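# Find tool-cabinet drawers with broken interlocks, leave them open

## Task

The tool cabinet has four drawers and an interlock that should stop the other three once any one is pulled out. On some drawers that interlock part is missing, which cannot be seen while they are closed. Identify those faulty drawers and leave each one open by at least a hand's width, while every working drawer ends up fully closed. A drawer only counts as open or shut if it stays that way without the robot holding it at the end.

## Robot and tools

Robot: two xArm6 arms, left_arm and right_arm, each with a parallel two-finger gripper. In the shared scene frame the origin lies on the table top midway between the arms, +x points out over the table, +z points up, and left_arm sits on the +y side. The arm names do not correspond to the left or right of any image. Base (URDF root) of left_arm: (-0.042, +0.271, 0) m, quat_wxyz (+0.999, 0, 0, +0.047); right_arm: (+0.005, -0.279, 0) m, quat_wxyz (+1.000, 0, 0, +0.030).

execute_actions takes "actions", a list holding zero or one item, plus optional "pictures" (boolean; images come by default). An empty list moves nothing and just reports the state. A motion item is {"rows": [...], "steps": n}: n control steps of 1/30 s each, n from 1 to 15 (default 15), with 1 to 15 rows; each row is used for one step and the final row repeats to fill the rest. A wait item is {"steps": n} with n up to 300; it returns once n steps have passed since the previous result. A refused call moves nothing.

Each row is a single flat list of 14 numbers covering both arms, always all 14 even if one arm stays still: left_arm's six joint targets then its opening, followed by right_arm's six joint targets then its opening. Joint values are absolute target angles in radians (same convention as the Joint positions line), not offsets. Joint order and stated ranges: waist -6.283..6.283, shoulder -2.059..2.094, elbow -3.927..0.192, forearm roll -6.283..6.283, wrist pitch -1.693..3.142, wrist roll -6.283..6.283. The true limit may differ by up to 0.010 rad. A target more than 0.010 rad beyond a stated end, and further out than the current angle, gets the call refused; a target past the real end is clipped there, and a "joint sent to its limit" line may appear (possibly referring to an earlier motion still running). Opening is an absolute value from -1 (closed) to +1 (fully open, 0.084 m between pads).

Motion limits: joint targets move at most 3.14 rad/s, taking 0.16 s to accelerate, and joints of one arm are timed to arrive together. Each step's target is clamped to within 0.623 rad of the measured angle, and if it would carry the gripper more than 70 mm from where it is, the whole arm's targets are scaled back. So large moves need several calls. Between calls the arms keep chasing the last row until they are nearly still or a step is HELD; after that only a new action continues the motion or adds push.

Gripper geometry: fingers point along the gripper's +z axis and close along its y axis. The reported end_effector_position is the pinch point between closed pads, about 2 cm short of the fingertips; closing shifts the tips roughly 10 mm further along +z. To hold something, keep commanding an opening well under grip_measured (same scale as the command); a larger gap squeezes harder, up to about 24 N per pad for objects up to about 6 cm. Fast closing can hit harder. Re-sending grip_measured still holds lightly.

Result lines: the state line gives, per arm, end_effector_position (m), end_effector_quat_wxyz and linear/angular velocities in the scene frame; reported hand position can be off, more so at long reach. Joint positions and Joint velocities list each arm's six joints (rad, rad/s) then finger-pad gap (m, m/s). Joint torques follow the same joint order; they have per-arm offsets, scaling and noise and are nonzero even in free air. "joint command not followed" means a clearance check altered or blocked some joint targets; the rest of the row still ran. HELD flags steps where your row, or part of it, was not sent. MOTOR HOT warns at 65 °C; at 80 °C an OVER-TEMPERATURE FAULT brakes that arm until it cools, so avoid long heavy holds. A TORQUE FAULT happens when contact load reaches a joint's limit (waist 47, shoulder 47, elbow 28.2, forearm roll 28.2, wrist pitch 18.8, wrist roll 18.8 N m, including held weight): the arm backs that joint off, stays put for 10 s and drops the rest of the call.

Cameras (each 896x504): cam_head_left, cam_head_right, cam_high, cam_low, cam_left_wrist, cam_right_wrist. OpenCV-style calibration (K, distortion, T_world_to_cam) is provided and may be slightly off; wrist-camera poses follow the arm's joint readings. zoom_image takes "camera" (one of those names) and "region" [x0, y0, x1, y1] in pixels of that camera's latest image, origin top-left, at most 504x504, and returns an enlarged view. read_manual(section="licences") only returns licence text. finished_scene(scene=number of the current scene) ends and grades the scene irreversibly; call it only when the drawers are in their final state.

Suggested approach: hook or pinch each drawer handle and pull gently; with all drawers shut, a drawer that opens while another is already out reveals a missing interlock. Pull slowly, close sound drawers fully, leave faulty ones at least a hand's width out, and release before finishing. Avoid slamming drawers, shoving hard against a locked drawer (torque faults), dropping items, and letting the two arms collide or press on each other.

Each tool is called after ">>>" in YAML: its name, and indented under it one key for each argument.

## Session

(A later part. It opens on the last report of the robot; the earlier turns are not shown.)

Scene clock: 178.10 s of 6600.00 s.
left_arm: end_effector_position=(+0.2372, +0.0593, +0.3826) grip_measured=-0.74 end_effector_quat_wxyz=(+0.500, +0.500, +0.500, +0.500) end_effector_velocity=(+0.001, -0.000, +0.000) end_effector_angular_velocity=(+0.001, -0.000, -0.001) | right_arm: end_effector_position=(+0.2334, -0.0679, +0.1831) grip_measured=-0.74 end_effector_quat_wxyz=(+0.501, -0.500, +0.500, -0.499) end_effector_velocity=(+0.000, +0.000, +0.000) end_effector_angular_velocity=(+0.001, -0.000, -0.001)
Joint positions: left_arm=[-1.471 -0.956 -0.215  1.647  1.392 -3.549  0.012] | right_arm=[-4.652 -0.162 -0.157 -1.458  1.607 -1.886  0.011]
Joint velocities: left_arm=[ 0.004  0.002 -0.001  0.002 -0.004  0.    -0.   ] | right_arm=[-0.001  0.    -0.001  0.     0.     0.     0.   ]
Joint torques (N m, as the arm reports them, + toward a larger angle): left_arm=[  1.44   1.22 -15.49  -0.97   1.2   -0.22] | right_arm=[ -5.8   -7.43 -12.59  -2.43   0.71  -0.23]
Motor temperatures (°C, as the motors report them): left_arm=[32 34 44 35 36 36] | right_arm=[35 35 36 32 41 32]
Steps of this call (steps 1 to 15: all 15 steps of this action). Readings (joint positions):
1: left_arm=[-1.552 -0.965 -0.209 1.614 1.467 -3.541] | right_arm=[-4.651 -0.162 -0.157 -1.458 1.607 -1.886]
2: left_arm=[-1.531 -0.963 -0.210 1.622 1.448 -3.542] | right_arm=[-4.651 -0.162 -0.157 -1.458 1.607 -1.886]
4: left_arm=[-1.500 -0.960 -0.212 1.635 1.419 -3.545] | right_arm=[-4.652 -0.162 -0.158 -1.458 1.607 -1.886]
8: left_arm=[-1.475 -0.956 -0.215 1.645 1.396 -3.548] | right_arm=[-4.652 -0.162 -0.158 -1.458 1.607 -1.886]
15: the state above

>>> execute_actions:
  actions:
    - {"rows": [[-1.4698,-0.9560,-0.2160,1.6475,1.3914,-3.5475,-1,-4.6401,-0.1603,-0.1577,-1.4455,1.6121,-1.8858,-1],[-1.4698,-0.9560,-0.2160,1.6475,1.3914,-3.5475,-1,-4.6271,-0.1591,-0.1589,-1.4332,1.6161,-1.8854,-1],[-1.4698,-0.9560,-0.2160,1.6475,1.3914,-3.5475,-1,-4.6141,-0.1579,-0.1603,-1.4209,1.6202,-1.8849,-1],[-1.4698,-0.9560,-0.2160,1.6475,1.3914,-3.5475,-1,-4.5880,-0.1550,-0.1635,-1.3962,1.6282,-1.8839,-1],[-1.4698,-0.9560,-0.2160,1.6475,1.3914,-3.5475,-1,-4.5620,-0.1516,-0.1671,-1.3716,1.6363,-1.8827,-1],[-1.4698,-0.9560,-0.2160,1.6475,1.3914,-3.5475,-1,-4.5360,-0.1478,-0.1712,-1.3469,1.6444,-1.8813,-1],[-1.4698,-0.9560,-0.2160,1.6475,1.3914,-3.5475,-1,-4.5110,-0.1436,-0.1759,-1.3231,1.6521,-1.8799,-1],[-1.4698,-0.9560,-0.2160,1.6475,1.3914,-3.5475,-1,-4.4864,-0.1390,-0.1809,-1.2998,1.6596,-1.8784,-1],[-1.4698,-0.9560,-0.2160,1.6475,1.3914,-3.5475,-1,-4.4623,-0.1342,-0.1865,-1.2768,1.6670,-1.8769,-1],[-1.4698,-0.9560,-0.2160,1.6475,1.3914,-3.5475,-1,-4.4384,-0.1290,-0.1924,-1.2541,1.6744,-1.8753,-1],[-1.4698,-0.9560,-0.2160,1.6475,1.3914,-3.5475,-1,-4.4150,-0.1234,-0.1988,-1.2317,1.6815,-1.8737,-1],[-1.4698,-0.9560,-0.2160,1.6475,1.3914,-3.5475,-1,-4.3920,-0.1176,-0.2055,-1.2098,1.6886,-1.8720,-1]], "steps": 15}
  pictures: false

>>> execute_actions:
  actions:
    - {"rows": [[-1.4698,-0.9560,-0.2160,1.6475,1.3914,-3.5475,-1,-4.3920,-0.1176,-0.2055,-1.2098,1.6886,-1.8720,-1],[-1.4698,-0.9560,-0.2160,1.6475,1.3914,-3.5475,-1,-4.3920,-0.1176,-0.2055,-1.2098,1.6886,-1.8720,-1],[-1.4698,-0.9560,-0.2160,1.6475,1.3914,-3.5475,-1,-4.3920,-0.1176,-0.2055,-1.2098,1.6886,-1.8720,-1],[-1.4837,-0.9584,-0.2146,1.6420,1.4042,-3.5455,-1,-4.3920,-0.1176,-0.2055,-1.2098,1.6886,-1.8720,-1],[-1.4837,-0.9584,-0.2146,1.6420,1.4042,-3.5455,-1,-4.3920,-0.1176,-0.2055,-1.2098,1.6886,-1.8720,-1],[-1.4977,-0.9606,-0.2134,1.6365,1.4170,-3.5437,-1,-4.3920,-0.1176,-0.2055,-1.2098,1.6886,-1.8720,-1],[-1.4977,-0.9606,-0.2134,1.6365,1.4170,-3.5437,-1,-4.3920,-0.1176,-0.2055,-1.2098,1.6886,-1.8720,-1],[-1.5116,-0.9627,-0.2122,1.6311,1.4298,-3.5420,-1,-4.3920,-0.1176,-0.2055,-1.2098,1.6886,-1.8720,-1],[-1.5116,-0.9627,-0.2122,1.6311,1.4298,-3.5420,-1,-4.3920,-0.1176,-0.2055,-1.2098,1.6886,-1.8720,-1],[-1.5255,-0.9645,-0.2112,1.6256,1.4427,-3.5404,-1,-4.3920,-0.1176,-0.2055,-1.2098,1.6886,-1.8720,-1]], "steps": 15}
  pictures: false

>>> execute_actions:
  actions:
    - {"steps": 6}

Scene clock: 186.87 s of 6600.00 s.
left_arm: end_effector_position=(+0.2374, +0.0594, +0.3829) grip_measured=-0.74 end_effector_quat_wxyz=(+0.500, +0.500, +0.500, +0.500) end_effector_velocity=(-0.000, -0.000, +0.001) end_effector_angular_velocity=(-0.002, +0.000, -0.001) | right_arm: end_effector_position=(+0.1868, -0.0685, +0.1831) grip_measured=-0.74 end_effector_quat_wxyz=(+0.500, -0.500, +0.500, -0.500) end_effector_velocity=(-0.087, +0.000, +0.000) end_effector_angular_velocity=(-0.002, +0.001, +0.010)
Joint positions: left_arm=[-1.47  -0.956 -0.215  1.647  1.391 -3.548  0.012] | right_arm=[-4.418 -0.123 -0.198 -1.234  1.681 -1.874  0.011]
Joint velocities: left_arm=[ 0.    -0.001 -0.001 -0.    -0.001  0.    -0.   ] | right_arm=[ 0.409  0.089 -0.103  0.382  0.122  0.026 -0.   ]
Joint torques (N m, as the arm reports them, + toward a larger angle): left_arm=[  1.76  -0.42 -18.45  -0.32   2.13  -0.26] | right_arm=[-6.9  -8.81 -7.67 -0.49  1.9  -0.1 ]
Motor temperatures (°C, as the motors report them): left_arm=[32 34 43 35 36 36] | right_arm=[35 35 36 32 41 32]
Steps of this call (steps 1 to 15: the robot went on to your last target; steps 16 to 90: nothing new was sent; then 5.27 s passed at rest; steps 91 to 105: all 15 steps of this action). Readings (joint positions):
91: left_arm=[-1.470 -0.956 -0.215 1.647 1.391 -3.549] | right_arm=[-4.653 -0.161 -0.157 -1.458 1.608 -1.886]
92: left_arm=[-1.470 -0.956 -0.215 1.647 1.391 -3.548] | right_arm=[-4.651 -0.161 -0.157 -1.455 1.609 -1.886]
94: left_arm=[-1.470 -0.956 -0.215 1.647 1.391 -3.548] | right_arm=[-4.639 -0.159 -0.159 -1.444 1.613 -1.886]
98: left_arm=[-1.470 -0.956 -0.215 1.647 1.391 -3.548] | right_arm=[-4.573 -0.152 -0.167 -1.381 1.633 -1.883]
105: the state above

Scene clock: 187.37 s of 6600.00 s.
left_arm: end_effector_position=(+0.2302, +0.0600, +0.3830) grip_measured=-0.74 end_effector_quat_wxyz=(+0.499, +0.500, +0.500, +0.501) end_effector_velocity=(-0.006, +0.001, +0.001) end_effector_angular_velocity=(-0.003, -0.000, +0.004) | right_arm: end_effector_position=(+0.1812, -0.0684, +0.1831) grip_measured=-0.74 end_effector_quat_wxyz=(+0.500, -0.500, +0.500, -0.500) end_effector_velocity=(-0.000, +0.000, +0.000) end_effector_angular_velocity=(-0.000, -0.002, +0.001)
Joint positions: left_arm=[-1.52  -0.963 -0.211  1.627  1.44  -3.541  0.011] | right_arm=[-4.392 -0.118 -0.205 -1.21   1.689 -1.872  0.011]
Joint velocities: left_arm=[-0.044 -0.008  0.003 -0.019  0.044  0.005 -0.   ] | right_arm=[ 0.002  0.    -0.001  0.     0.002 -0.    -0.   ]
Joint torques (N m, as the arm reports them, + toward a larger angle): left_arm=[ -4.29  -3.93 -20.47   0.35   1.86  -0.21] | right_arm=[-1.38 -8.3  -9.15  0.35  1.89 -0.17]
Motor temperatures (°C, as the motors report them): left_arm=[32 34 43 35 36 36] | right_arm=[35 35 36 32 41 32]
Steps of this call (steps 1 to 15: all 15 steps of this action). Readings (joint positions):
1: left_arm=[-1.470 -0.956 -0.215 1.647 1.391 -3.548] | right_arm=[-4.407 -0.121 -0.201 -1.224 1.684 -1.873]
2: left_arm=[-1.470 -0.956 -0.215 1.647 1.391 -3.548] | right_arm=[-4.401 -0.120 -0.202 -1.218 1.686 -1.873]
4: left_arm=[-1.470 -0.956 -0.215 1.647 1.392 -3.547] | right_arm=[-4.396 -0.118 -0.204 -1.213 1.688 -1.872]
8: left_arm=[-1.486 -0.958 -0.214 1.641 1.407 -3.545] | right_arm=[-4.393 -0.118 -0.205 -1.211 1.689 -1.872]
15: the state above

Scene clock: 187.57 s of 6600.00 s.
left_arm: end_effector_position=(+0.2297, +0.0600, +0.3831) grip_measured=-0.74 end_effector_quat_wxyz=(+0.499, +0.499, +0.500, +0.501) end_effector_velocity=(-0.001, -0.000, +0.000) end_effector_angular_velocity=(-0.001, -0.000, -0.002) | right_arm: end_effector_position=(+0.1811, -0.0684, +0.1831) grip_measured=-0.74 end_effector_quat_wxyz=(+0.500, -0.500, +0.500, -0.500) end_effector_velocity=(-0.000, +0.000, -0.000) end_effector_angular_velocity=(-0.001, +0.001, +0.001)
Joint positions: left_arm=[-1.524 -0.964 -0.21   1.625  1.443 -3.54   0.011] | right_arm=[-4.392 -0.118 -0.205 -1.21   1.689 -1.872  0.011]
Joint velocities: left_arm=[-0.006 -0.002  0.001 -0.002  0.004  0.    -0.   ] | right_arm=[ 0.001  0.     0.     0.    -0.001 -0.    -0.   ]
Joint torques (N m, as the arm reports them, + toward a larger angle): left_arm=[ -7.08  -3.46 -21.3    0.88   1.16  -0.15] | right_arm=[-1.11 -8.51 -9.23  0.16  1.81 -0.2 ]
Motor temperatures (°C, as the motors report them): left_arm=[32 34 43 35 36 36] | right_arm=[35 35 36 32 41 32]
Steps of this call (steps 1 to 6: the robot went on to your last target). Readings (joint positions):
1: left_arm=[-1.522 -0.964 -0.211 1.626 1.441 -3.541] | right_arm=[-4.392 -0.118 -0.205 -1.210 1.689 -1.872]
2: left_arm=[-1.522 -0.964 -0.211 1.626 1.442 -3.541] | right_arm=[-4.392 -0.118 -0.205 -1.210 1.689 -1.872]
4: left_arm=[-1.523 -0.964 -0.210 1.625 1.443 -3.540] | right_arm=[-4.392 -0.118 -0.205 -1.210 1.689 -1.872]
6: the state above
camera_calibration (this result's frames):
cam_left_wrist: T_world_to_cam=[[0.00485267, -0.000770438, 0.999988, -0.353022], [-0.0104256, -0.999945, -0.000719813, 0.124552], [0.999934, -0.0104219, -0.00486044, -0.0953084], [0, 0, 0, 1]] pos_world=[0.0983137, 0.12328, 0.352644]
cam_right_wrist: T_world_to_cam=[[-0.0123874, -0.00896119, -0.999883, 0.216388], [0.00345292, 0.999953, -0.0090046, 0.135153], [0.999917, -0.00356406, -0.0123559, -0.0463643], [0, 0, 0, 1]] pos_world=[0.0485743, -0.133373, 0.217007]

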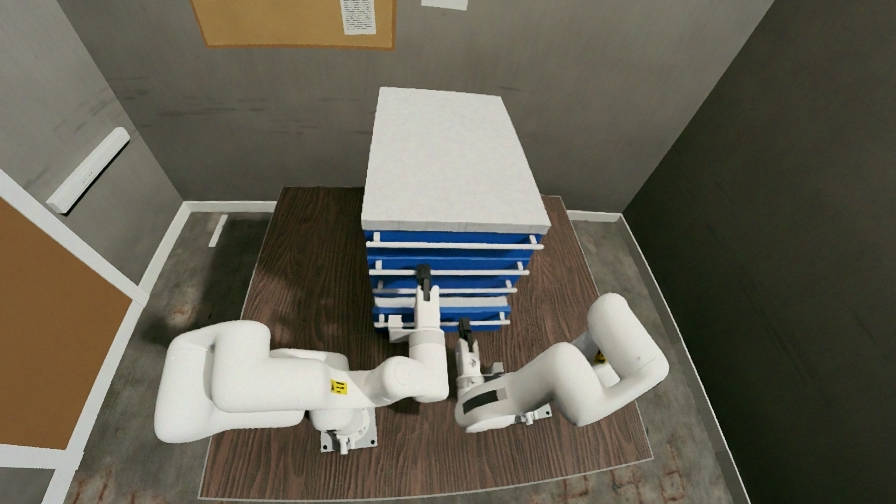

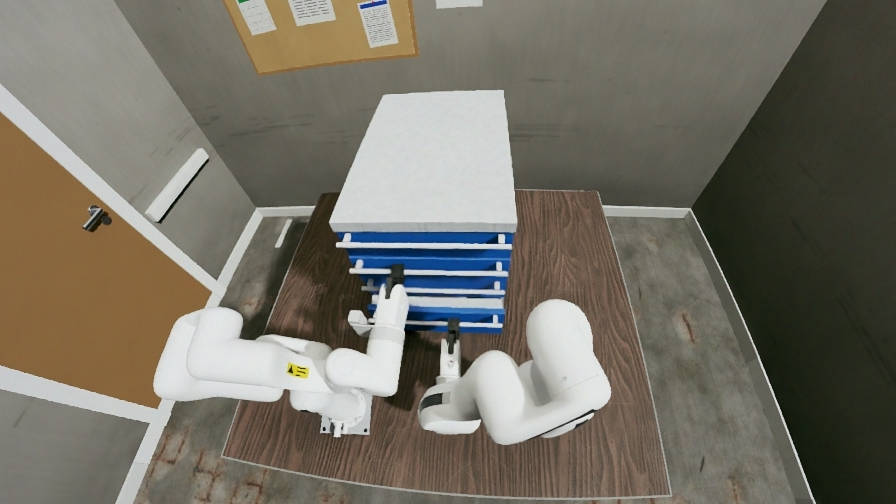

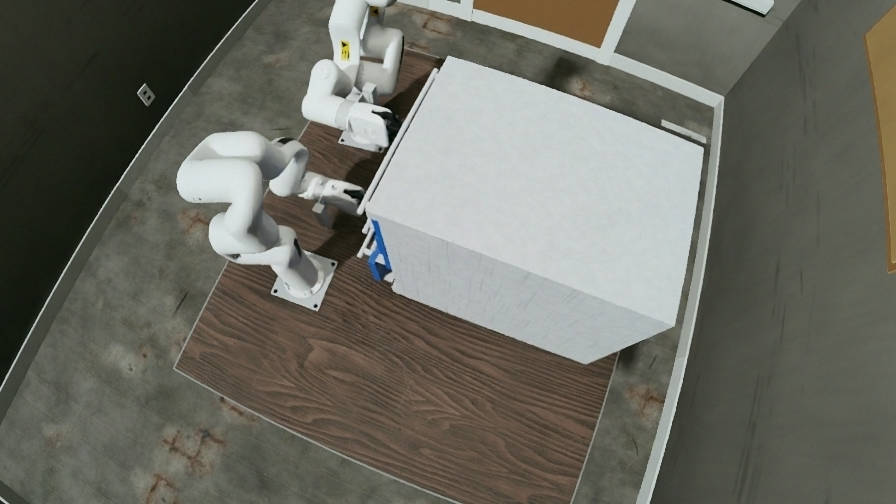

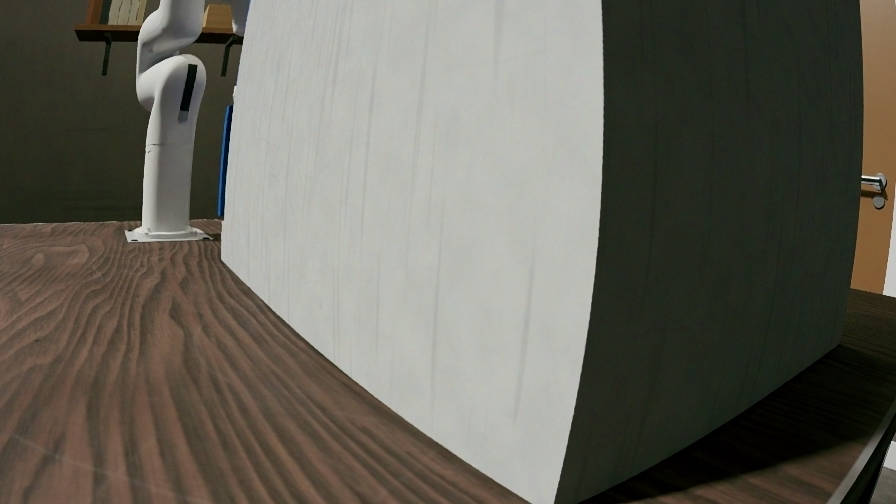

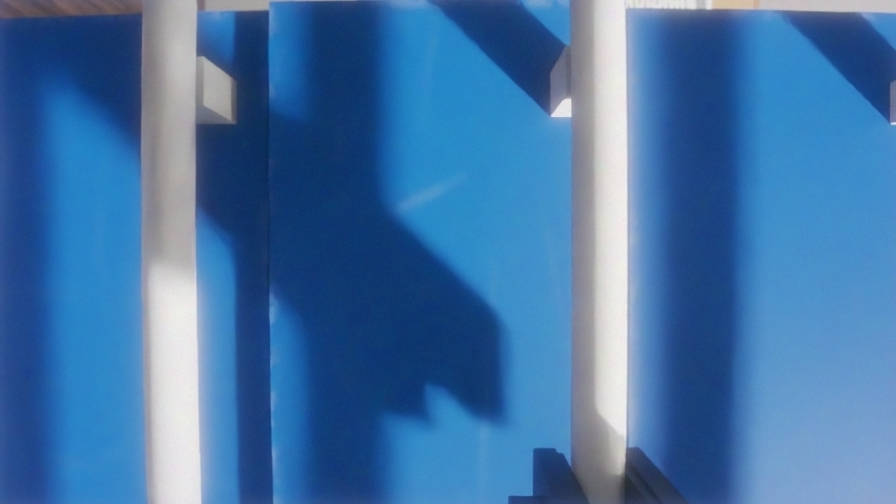

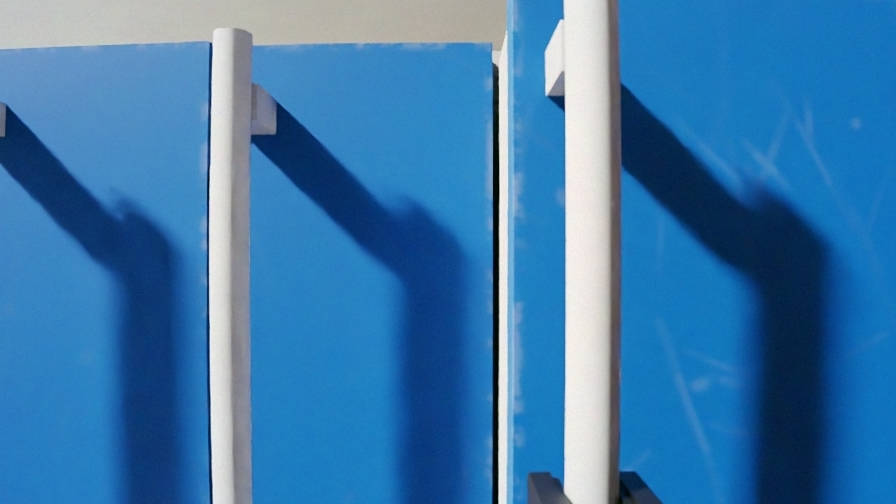

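>>> execute_actions:
  actions:
    - {"rows": [[-1.5116,-0.9627,-0.2122,1.6311,1.4298,-3.5420,-1,-4.4150,-0.1234,-0.1988,-1.2317,1.6815,-1.8737,-1],[-1.5116,-0.9627,-0.2122,1.6311,1.4298,-3.5420,-1,-4.4384,-0.1290,-0.1924,-1.2541,1.6744,-1.8753,-1],[-1.4977,-0.9606,-0.2134,1.6365,1.4170,-3.5437,-1,-4.4623,-0.1342,-0.1865,-1.2768,1.6670,-1.8769,-1],[-1.4977,-0.9606,-0.2134,1.6365,1.4170,-3.5437,-1,-4.4864,-0.1390,-0.1809,-1.2998,1.6596,-1.8784,-1],[-1.4837,-0.9584,-0.2146,1.6420,1.4042,-3.5455,-1,-4.5110,-0.1436,-0.1759,-1.3231,1.6521,-1.8799,-1],[-1.4837,-0.9584,-0.2146,1.6420,1.4042,-3.5455,-1,-4.5360,-0.1478,-0.1712,-1.3469,1.6444,-1.8813,-1],[-1.4768,-0.9572,-0.2153,1.6448,1.3978,-3.5465,-1,-4.5620,-0.1516,-0.1671,-1.3716,1.6363,-1.8827,-1],[-1.4768,-0.9572,-0.2153,1.6448,1.3978,-3.5465,-1,-4.5880,-0.1550,-0.1635,-1.3962,1.6282,-1.8839,-1],[-1.4768,-0.9572,-0.2153,1.6448,1.3978,-3.5465,-1,-4.6141,-0.1579,-0.1603,-1.4209,1.6202,-1.8849,-1],[-1.4768,-0.9572,-0.2153,1.6448,1.3978,-3.5465,-1,-4.6271,-0.1591,-0.1589,-1.4332,1.6161,-1.8854,-1],[-1.4768,-0.9572,-0.2153,1.6448,1.3978,-3.5465,-1,-4.6401,-0.1603,-0.1577,-1.4455,1.6121,-1.8858,-1],[-1.4768,-0.9572,-0.2153,1.6448,1.3978,-3.5465,-1,-4.6466,-0.1609,-0.1571,-1.4517,1.6100,-1.8860,-1],[-1.4768,-0.9572,-0.2153,1.6448,1.3978,-3.5465,-1,-4.6531,-0.1614,-0.1565,-1.4578,1.6080,-1.8862,-1]], "steps": 15}
  pictures: false

>>> execute_actions:
  actions:
    - {"steps": 8}
  pictures: false

>>> execute_actions:
  actions:
    - {"rows": [[-1.4768,-0.9572,-0.2153,1.6448,1.3978,-3.5465,0.2,-4.6531,-0.1614,-0.1565,-1.4578,1.6080,-1.8862,-1]], "steps": 10}
  pictures: false

>>> execute_actions:
  actions:
    - {"rows": [[-1.6648,-0.9734,-0.2062,1.5708,1.5708,-3.5330,0.2,-4.6531,-0.1614,-0.1565,-1.4578,1.6080,-1.8862,-1],[-1.6648,-0.9734,-0.2062,1.5708,1.5708,-3.5330,0.2,-4.6531,-0.1614,-0.1565,-1.4578,1.6080,-1.8862,-1],[-1.6648,-0.9734,-0.2062,1.5708,1.5708,-3.5330,0.2,-4.6531,-0.1614,-0.1565,-1.4578,1.6080,-1.8862,-1],[-1.6648,-0.9734,-0.2062,1.5708,1.5708,-3.5330,0.2,-4.6531,-0.1614,-0.1565,-1.4578,1.6080,-1.8862,-1],[-1.6648,-0.9734,-0.2062,1.5708,1.5708,-3.5330,0.2,-4.6531,-0.1614,-0.1565,-1.4578,1.6080,-1.8862,-1],[-1.8737,-0.9536,-0.2180,1.4886,1.7630,-3.5489,0.2,-4.6531,-0.1614,-0.1565,-1.4578,1.6080,-1.8862,-1]], "steps": 13}
  pictures: false

>>> execute_actions:
  actions:
    - {"rows": [[-1.8822,-1.0020,-0.4275,1.5397,1.7860,-3.2862,0.2,-4.6531,-0.1614,-0.1565,-1.4578,1.6080,-1.8862,-1]], "steps": 15}
  pictures: false

>>> execute_actions:
  actions:
    - {"rows": [[-1.6648,-1.0181,-0.4187,1.5708,1.5708,-3.2756,0.2,-4.6531,-0.1614,-0.1565,-1.4578,1.6080,-1.8862,-1]], "steps": 15}

Scene clock: 204.73 s of 6600.00 s.
left_arm: end_effector_position=(+0.2358, +0.0589, +0.3835) grip_measured=-0.74 end_effector_quat_wxyz=(+0.501, +0.500, +0.500, +0.499) end_effector_velocity=(+0.001, -0.001, -0.000) end_effector_angular_velocity=(+0.002, +0.001, -0.003) | right_arm: end_effector_position=(+0.2302, -0.0681, +0.1831) grip_measured=-0.74 end_effector_quat_wxyz=(+0.500, -0.500, +0.500, -0.500) end_effector_velocity=(+0.050, -0.001, +0.000) end_effector_angular_velocity=(-0.000, +0.001, -0.001)
Joint positions: left_arm=[-1.479 -0.958 -0.215  1.644  1.398 -3.546  0.011] | right_arm=[-4.635 -0.159 -0.159 -1.441  1.613 -1.886  0.011]
Joint velocities: left_arm=[ 0.011  0.006 -0.003  0.005 -0.013 -0.002  0.   ] | right_arm=[-0.263 -0.027  0.027 -0.249 -0.082 -0.01   0.   ]
Joint torques (N m, as the arm reports them, + toward a larger angle): left_arm=[ -3.27   1.9  -27.67   3.6   -2.5   -0.25] | right_arm=[  1.15  -8.11 -10.35   0.13   1.87  -0.18]
Motor temperatures (°C, as the motors report them): left_arm=[32 34 44 35 36 36] | right_arm=[35 35 36 32 41 32]
Steps of this call (steps 1 to 15: the robot went on to your last target; steps 16 to 90: nothing new was sent; then 13.67 s passed at rest; steps 91 to 105: all 15 steps of this action). Readings (joint positions):
91: left_arm=[-1.525 -0.964 -0.211 1.626 1.442 -3.540] | right_arm=[-4.392 -0.118 -0.205 -1.210 1.688 -1.872]
92: left_arm=[-1.523 -0.964 -0.211 1.627 1.440 -3.541] | right_arm=[-4.396 -0.119 -0.204 -1.214 1.687 -1.872]
94: left_arm=[-1.516 -0.964 -0.212 1.630 1.433 -3.542] | right_arm=[-4.418 -0.124 -0.198 -1.235 1.680 -1.874]
98: left_arm=[-1.492 -0.960 -0.214 1.639 1.411 -3.545] | right_arm=[-4.498 -0.141 -0.179 -1.311 1.656 -1.879]
105: the state above

Scene clock: 205.00 s of 6600.00 s.
left_arm: end_effector_position=(+0.2361, +0.0589, +0.3835) grip_measured=-0.74 end_effector_quat_wxyz=(+0.501, +0.500, +0.500, +0.499) end_effector_velocity=(+0.000, -0.000, +0.000) end_effector_angular_velocity=(-0.001, +0.001, -0.001) | right_arm: end_effector_position=(+0.2334, -0.0682, +0.1831) grip_measured=-0.74 end_effector_quat_wxyz=(+0.500, -0.500, +0.500, -0.499) end_effector_velocity=(+0.001, -0.000, +0.000) end_effector_angular_velocity=(-0.001, -0.002, +0.002)
Joint positions: left_arm=[-1.478 -0.957 -0.216  1.645  1.397 -3.547  0.011] | right_arm=[-4.652 -0.161 -0.157 -1.457  1.608 -1.886  0.011]
Joint velocities: left_arm=[ 0.003 -0.    -0.001  0.001 -0.004 -0.001  0.   ] | right_arm=[-0.002 -0.002  0.002 -0.004  0.    -0.    -0.   ]
Joint torques (N m, as the arm reports them, + toward a larger angle): left_arm=[ -1.85   1.38 -27.15   3.33  -2.02  -0.24] | right_arm=[-3.59 -7.79 -9.94 -0.48  1.84 -0.33]
Motor temperatures (°C, as the motors report them): left_arm=[32 34 44 35 36 36] | right_arm=[35 35 36 32 41 32]
Steps of this call (steps 1 to 8: the robot went on to your last target). Readings (joint positions):
1: left_arm=[-1.479 -0.958 -0.215 1.645 1.398 -3.546] | right_arm=[-4.642 -0.160 -0.158 -1.448 1.611 -1.886]
2: left_arm=[-1.479 -0.958 -0.215 1.645 1.398 -3.546] | right_arm=[-4.646 -0.161 -0.158 -1.452 1.610 -1.886]
4: left_arm=[-1.478 -0.958 -0.215 1.645 1.397 -3.547] | right_arm=[-4.650 -0.161 -0.157 -1.455 1.608 -1.886]
8: the state above

Scene clock: 205.33 s of 6600.00 s.
left_arm: end_effector_position=(+0.2362, +0.0587, +0.3836) grip_measured=+0.18 end_effector_quat_wxyz=(+0.501, +0.500, +0.499, +0.500) end_effector_velocity=(+0.001, +0.005, -0.001) end_effector_angular_velocity=(-0.001, +0.001, +0.014) | right_arm: end_effector_position=(+0.2335, -0.0683, +0.1831) grip_measured=-0.74 end_effector_quat_wxyz=(+0.500, -0.500, +0.500, -0.500) end_effector_velocity=(+0.000, +0.001, +0.001) end_effector_angular_velocity=(+0.002, -0.002, -0.000)
Joint positions: left_arm=[-1.477 -0.957 -0.216  1.646  1.396 -3.547  0.052] | right_arm=[-4.652 -0.162 -0.157 -1.458  1.608 -1.886  0.011]
Joint velocities: left_arm=[ 0.002 -0.005  0.005 -0.006  0.011 -0.     0.008] | right_arm=[-0.001  0.    -0.002 -0.001  0.002 -0.     0.   ]
Joint torques (N m, as the arm reports them, + toward a larger angle): left_arm=[ -1.11  -1.86 -22.96   1.38   1.22  -0.28] | right_arm=[-5.34 -7.05 -9.7  -0.63  1.97 -0.07]
Motor temperatures (°C, as the motors report them): left_arm=[32 34 44 35 36 36] | right_arm=[35 35 36 32 41 32]
Steps of this call (steps 1 to 10: all 10 steps of this action). Readings (joint positions):
1: left_arm=[-1.478 -0.957 -0.216 1.645 1.397 -3.547] | right_arm=[-4.652 -0.161 -0.157 -1.457 1.608 -1.886]
2: left_arm=[-1.478 -0.956 -0.217 1.646 1.394 -3.547] | right_arm=[-4.652 -0.161 -0.157 -1.457 1.608 -1.886]
4: left_arm=[-1.478 -0.956 -0.218 1.647 1.393 -3.547] | right_arm=[-4.652 -0.162 -0.157 -1.458 1.608 -1.886]
8: left_arm=[-1.477 -0.956 -0.217 1.646 1.395 -3.547] | right_arm=[-4.652 -0.162 -0.157 -1.458 1.608 -1.886]
10: the state above

Scene clock: 205.77 s of 6600.00 s.
left_arm: end_effector_position=(+0.1810, +0.0580, +0.3833) grip_measured=+0.19 end_effector_quat_wxyz=(+0.501, +0.501, +0.499, +0.499) end_effector_velocity=(-0.036, +0.011, +0.001) end_effector_angular_velocity=(+0.012, -0.010, +0.026) | right_arm: end_effector_position=(+0.2336, -0.0683, +0.1831) grip_measured=-0.74 end_effector_quat_wxyz=(+0.500, -0.500, +0.500, -0.500) end_effector_velocity=(-0.000, +0.000, -0.000) end_effector_angular_velocity=(-0.001, +0.002, +0.001)
Joint positions: left_arm=[-1.86  -0.954 -0.217  1.495  1.747 -3.548  0.052] | right_arm=[-4.653 -0.161 -0.157 -1.458  1.608 -1.886  0.011]
Joint velocities: left_arm=[-0.263  0.022 -0.01  -0.109  0.268 -0.018 -0.   ] | right_arm=[-0.001  0.    -0.    -0.001 -0.002 -0.001  0.   ]
Joint torques (N m, as the arm reports them, + toward a larger angle): left_arm=[  6.27  -2.01 -21.72   2.07   1.05  -0.12] | right_arm=[-6.77 -6.95 -9.22 -0.59  2.14 -0.2 ]
Motor temperatures (°C, as the motors report them): left_arm=[32 34 44 35 36 36] | right_arm=[35 35 36 32 41 32]
Steps of this call (steps 1 to 13: all 13 steps of this action). Readings (joint positions):
1: left_arm=[-1.478 -0.957 -0.216 1.645 1.397 -3.546] | right_arm=[-4.652 -0.162 -0.157 -1.458 1.608 -1.886]
2: left_arm=[-1.485 -0.958 -0.215 1.640 1.407 -3.546] | right_arm=[-4.652 -0.162 -0.157 -1.458 1.608 -1.886]
4: left_arm=[-1.548 -0.964 -0.212 1.614 1.467 -3.541] | right_arm=[-4.652 -0.162 -0.157 -1.458 1.608 -1.886]
8: left_arm=[-1.699 -0.968 -0.210 1.557 1.603 -3.538] | right_arm=[-4.653 -0.162 -0.157 -1.458 1.608 -1.886]
13: the state above

Scene clock: 206.27 s of 6600.00 s.
left_arm: end_effector_position=(+0.1795, +0.0595, +0.4816) grip_measured=+0.19 end_effector_quat_wxyz=(+0.500, +0.500, +0.500, +0.500) end_effector_velocity=(-0.000, +0.000, +0.004) end_effector_angular_velocity=(+0.011, -0.000, +0.000) | right_arm: end_effector_position=(+0.2336, -0.0684, +0.1831) grip_measured=-0.74 end_effector_quat_wxyz=(+0.500, -0.500, +0.500, -0.500) end_effector_velocity=(+0.000, -0.000, +0.000) end_effector_angular_velocity=(-0.001, -0.001, -0.001)
Joint positions: left_arm=[-1.882 -1.001 -0.425  1.539  1.786 -3.288  0.052] | right_arm=[-4.653 -0.161 -0.157 -1.458  1.608 -1.886  0.011]
Joint velocities: left_arm=[-0.003 -0.    -0.008  0.002  0.004  0.02  -0.   ] | right_arm=[-0.     0.     0.001 -0.     0.001 -0.    -0.   ]
Joint torques (N m, as the arm reports them, + toward a larger angle): left_arm=[ -0.85  -0.58 -22.34   2.01   0.82  -0.17] | right_arm=[-8.15 -6.89 -8.68 -0.33  2.39 -0.13]
Motor temperatures (°C, as the motors report them): left_arm=[32 34 44 35 36 36] | right_arm=[35 35 36 32 41 32]
Steps of this call (steps 1 to 15: all 15 steps of this action). Readings (joint positions):
1: left_arm=[-1.866 -0.954 -0.218 1.493 1.753 -3.547] | right_arm=[-4.653 -0.161 -0.157 -1.458 1.608 -1.886]
2: left_arm=[-1.869 -0.956 -0.223 1.493 1.758 -3.538] | right_arm=[-4.653 -0.161 -0.157 -1.458 1.608 -1.886]
4: left_arm=[-1.872 -0.967 -0.271 1.505 1.766 -3.474] | right_arm=[-4.653 -0.161 -0.157 -1.458 1.608 -1.886]
8: left_arm=[-1.879 -0.995 -0.394 1.532 1.781 -3.335] | right_arm=[-4.653 -0.161 -0.157 -1.458 1.608 -1.886]
15: the state above

Scene clock: 206.77 s of 6600.00 s.
left_arm: end_effector_position=(+0.2092, +0.0594, +0.4827) grip_measured=+0.19 end_effector_quat_wxyz=(+0.500, +0.500, +0.500, +0.500) end_effector_velocity=(+0.000, -0.000, +0.001) end_effector_angular_velocity=(-0.003, +0.000, -0.003) | right_arm: end_effector_position=(+0.2337, -0.0685, +0.1831) grip_measured=-0.74 end_effector_quat_wxyz=(+0.500, -0.500, +0.500, -0.500) end_effector_velocity=(-0.000, +0.001, +0.000) end_effector_angular_velocity=(+0.002, +0.001, +0.000)
Joint positions: left_arm=[-1.666 -1.018 -0.419  1.571  1.571 -3.276  0.052] | right_arm=[-4.653 -0.161 -0.157 -1.458  1.608 -1.886  0.011]
Joint velocities: left_arm=[ 0.004 -0.001 -0.002  0.001 -0.007  0.001 -0.   ] | right_arm=[-0.    -0.    -0.002  0.    -0.001 -0.     0.   ]
Joint torques (N m, as the arm reports them, + toward a larger angle): left_arm=[ -0.99  -0.62 -22.63   1.65   0.84  -0.25] | right_arm=[-8.34 -6.85 -8.01 -0.19  2.6  -0.17]
Motor temperatures (°C, as the motors report them): left_arm=[32 34 43 35 36 36] | right_arm=[35 35 36 32 41 32]
Steps of this call (steps 1 to 15: all 15 steps of this action). Readings (joint positions):
1: left_arm=[-1.881 -1.002 -0.425 1.539 1.785 -3.287] | right_arm=[-4.653 -0.161 -0.157 -1.458 1.608 -1.886]
2: left_arm=[-1.874 -1.002 -0.425 1.541 1.775 -3.286] | right_arm=[-4.653 -0.161 -0.157 -1.458 1.608 -1.886]
4: left_arm=[-1.808 -1.007 -0.422 1.551 1.707 -3.283] | right_arm=[-4.653 -0.161 -0.157 -1.458 1.608 -1.886]
8: left_arm=[-1.678 -1.017 -0.419 1.568 1.589 -3.277] | right_arm=[-4.653 -0.161 -0.157 -1.458 1.608 -1.886]
15: the state above
camera_calibration (this result's frames):
cam_left_wrist: T_world_to_cam=[[0.00565695, -0.0000906254, 0.999984, -0.452748], [-0.0135606, -0.999908, -0.0000139057, 0.124089], [0.999892, -0.0135603, -0.00565766, -0.0738037], [0, 0, 0, 1]] pos_world=[0.0780397, 0.123035, 0.452325]
cam_right_wrist: T_world_to_cam=[[-0.0127124, -0.008421, -0.999884, 0.217152], [0.00385263, 0.999957, -0.0084706, 0.13483], [0.999912, -0.00395987, -0.0126794, -0.0988508], [0, 0, 0, 1]] pos_world=[0.101083, -0.133386, 0.217015]

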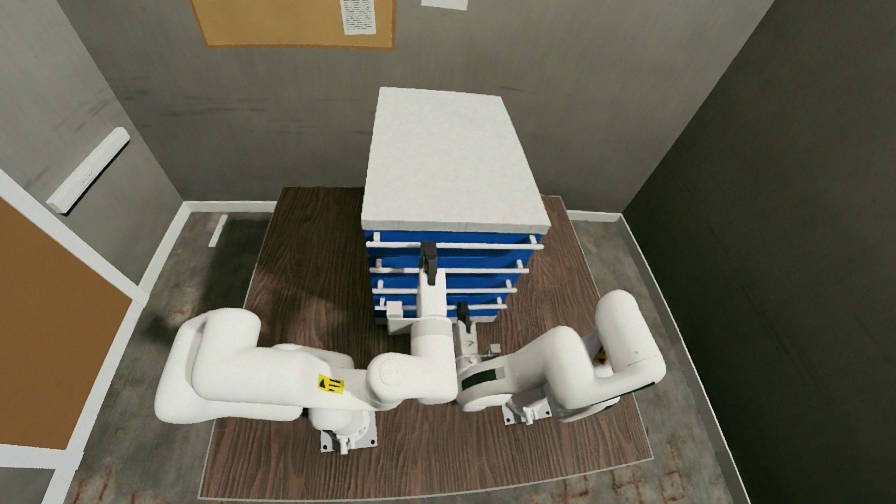

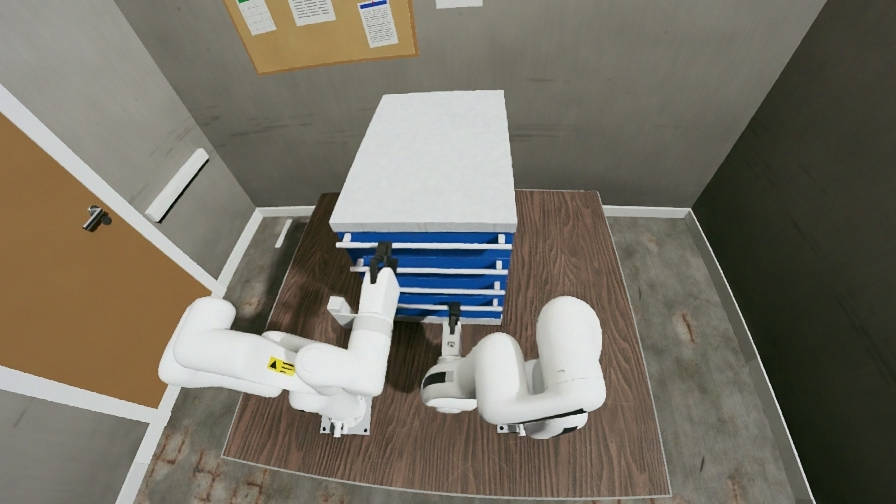

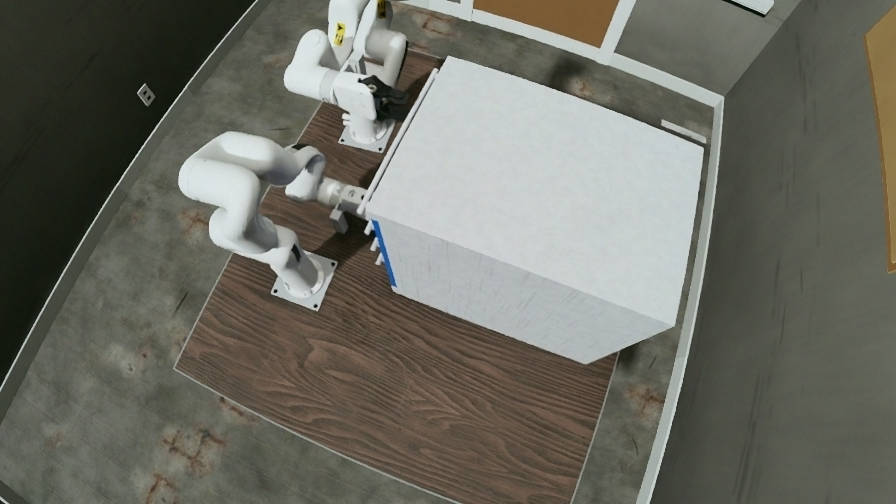

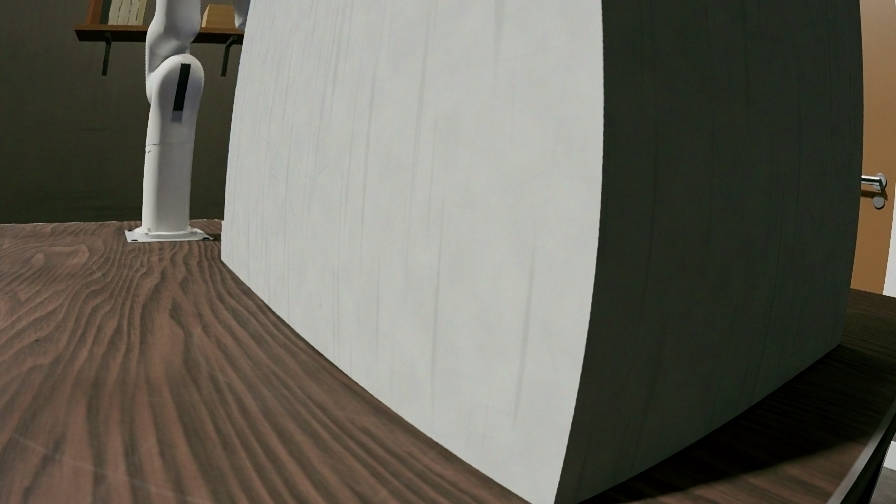

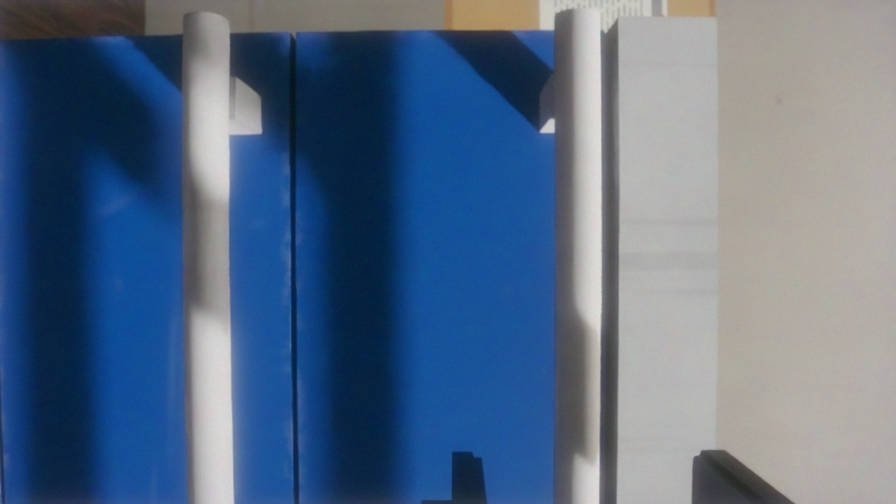

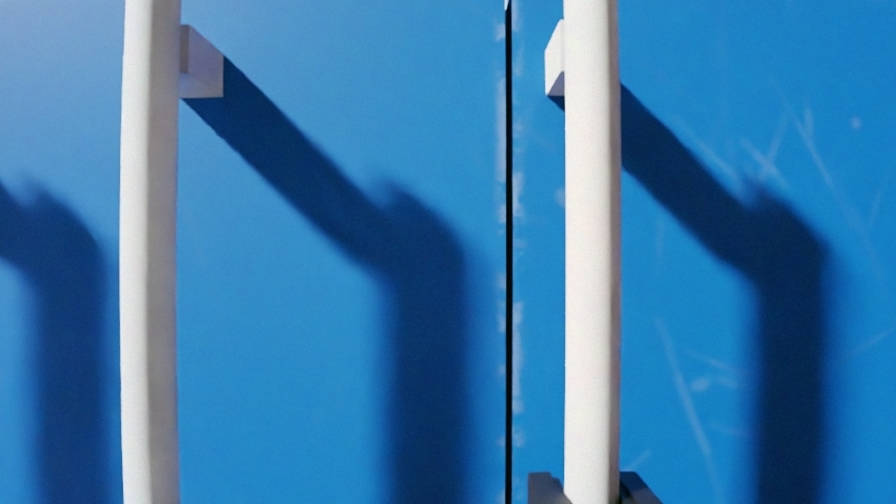

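>>> execute_actions:
  actions:
    - {"rows": [[-1.4981,-1.0086,-0.4239,1.5946,1.4059,-3.2818,0.0,-4.6500,-0.1612,-0.1568,-1.4548,1.6090,-1.8861,-1]], "steps": 14}
  pictures: false

>>> execute_actions:
  actions:
    - {"rows": [[-1.4981,-1.0086,-0.4239,1.5946,1.4059,-3.2818,-0.3,-4.6500,-0.1612,-0.1568,-1.4548,1.6090,-1.8861,-1],[-1.4981,-1.0086,-0.4239,1.5946,1.4059,-3.2818,-0.5,-4.6500,-0.1612,-0.1568,-1.4548,1.6090,-1.8861,-1],[-1.4981,-1.0086,-0.4239,1.5946,1.4059,-3.2818,-0.6,-4.6500,-0.1612,-0.1568,-1.4548,1.6090,-1.8861,-1],[-1.4981,-1.0086,-0.4239,1.5946,1.4059,-3.2818,-0.65,-4.6500,-0.1612,-0.1568,-1.4548,1.6090,-1.8861,-1],[-1.4981,-1.0086,-0.4239,1.5946,1.4059,-3.2818,-0.7,-4.6500,-0.1612,-0.1568,-1.4548,1.6090,-1.8861,-1],[-1.4981,-1.0086,-0.4239,1.5946,1.4059,-3.2818,-0.75,-4.6500,-0.1612,-0.1568,-1.4548,1.6090,-1.8861,-1],[-1.4981,-1.0086,-0.4239,1.5946,1.4059,-3.2818,-0.8,-4.6500,-0.1612,-0.1568,-1.4548,1.6090,-1.8861,-1],[-1.4981,-1.0086,-0.4239,1.5946,1.4059,-3.2818,-0.9,-4.6500,-0.1612,-0.1568,-1.4548,1.6090,-1.8861,-1],[-1.4981,-1.0086,-0.4239,1.5946,1.4059,-3.2818,-1,-4.6500,-0.1612,-0.1568,-1.4548,1.6090,-1.8861,-1]], "steps": 15}
  pictures: false

Scene clock: 212.00 s of 6600.00 s.
left_arm: end_effector_position=(+0.2321, +0.0595, +0.4830) grip_measured=-0.01 end_effector_quat_wxyz=(+0.500, +0.500, +0.500, +0.500) end_effector_velocity=(+0.000, -0.001, -0.000) end_effector_angular_velocity=(-0.000, +0.001, -0.004) | right_arm: end_effector_position=(+0.2333, -0.0686, +0.1831) grip_measured=-0.74 end_effector_quat_wxyz=(+0.500, -0.500, +0.500, -0.500) end_effector_velocity=(-0.000, -0.000, -0.000) end_effector_angular_velocity=(-0.002, -0.001, +0.001)
Joint positions: left_arm=[-1.499 -1.009 -0.424  1.594  1.407 -3.282  0.044] | right_arm=[-4.651 -0.161 -0.157 -1.455  1.609 -1.886  0.011]
Joint velocities: left_arm=[ 0.004  0.001 -0.001  0.001 -0.008 -0.001 -0.   ] | right_arm=[ 0.003 -0.001  0.002  0.002  0.001 -0.001 -0.   ]
Joint torques (N m, as the arm reports them, + toward a larger angle): left_arm=[ -0.96  -1.03 -23.21   1.55   0.87  -0.21] | right_arm=[-3.58 -7.75 -6.69  1.34  3.09 -0.29]
Motor temperatures (°C, as the motors report them): left_arm=[32 34 43 35 36 36] | right_arm=[35 35 35 32 41 32]
Steps of this call (steps 1 to 15: the robot went on to your last target; steps 16 to 90: nothing new was sent; then 1.77 s passed at rest; steps 91 to 104: all 14 steps of this action). Readings (joint positions):
91: left_arm=[-1.664 -1.018 -0.419 1.571 1.570 -3.276] | right_arm=[-4.653 -0.161 -0.157 -1.458 1.608 -1.886]
92: left_arm=[-1.656 -1.018 -0.419 1.572 1.560 -3.276] | right_arm=[-4.653 -0.161 -0.157 -1.457 1.608 -1.886]
94: left_arm=[-1.596 -1.014 -0.421 1.581 1.499 -3.278] | right_arm=[-4.652 -0.161 -0.157 -1.456 1.608 -1.886]
98: left_arm=[-1.507 -1.009 -0.424 1.593 1.418 -3.281] | right_arm=[-4.652 -0.161 -0.157 -1.456 1.609 -1.886]
104: the state above

Scene clock: 212.50 s of 6600.00 s.
left_arm: end_effector_position=(+0.2323, +0.0595, +0.4832) grip_measured=-0.74 end_effector_quat_wxyz=(+0.500, +0.500, +0.500, +0.500) end_effector_velocity=(+0.000, -0.000, -0.000) end_effector_angular_velocity=(+0.002, -0.000, +0.000) | right_arm: end_effector_position=(+0.2331, -0.0686, +0.1831) grip_measured=-0.74 end_effector_quat_wxyz=(+0.500, -0.500, +0.500, -0.500) end_effector_velocity=(+0.000, -0.000, +0.001) end_effector_angular_velocity=(+0.000, -0.003, -0.001)
Joint positions: left_arm=[-1.498 -1.009 -0.424  1.595  1.406 -3.282  0.011] | right_arm=[-4.65  -0.161 -0.157 -1.455  1.609 -1.886  0.011]
Joint velocities: left_arm=[ 0.001  0.002  0.     0.    -0.001 -0.     0.   ] | right_arm=[ 0.    -0.     0.     0.     0.003  0.    -0.   ]
Joint torques (N m, as the arm reports them, + toward a larger angle): left_arm=[ -0.65  -0.8  -22.34   1.13   0.93  -0.2 ] | right_arm=[-3.67 -7.92 -6.97  1.52  3.24 -0.23]
Motor temperatures (°C, as the motors report them): left_arm=[32 34 43 35 36 36] | right_arm=[35 35 35 32 41 32]
Steps of this call (steps 1 to 15: all 15 steps of this action). Readings (joint positions):
1: left_arm=[-1.499 -1.009 -0.424 1.594 1.406 -3.282] | right_arm=[-4.651 -0.161 -0.157 -1.455 1.609 -1.886]
2: left_arm=[-1.499 -1.009 -0.424 1.595 1.406 -3.282] | right_arm=[-4.651 -0.161 -0.157 -1.455 1.609 -1.886]
4: left_arm=[-1.499 -1.009 -0.424 1.595 1.406 -3.282] | right_arm=[-4.651 -0.161 -0.157 -1.455 1.609 -1.886]
8: left_arm=[-1.498 -1.009 -0.424 1.595 1.406 -3.282] | right_arm=[-4.650 -0.161 -0.157 -1.455 1.609 -1.886]
15: the state above


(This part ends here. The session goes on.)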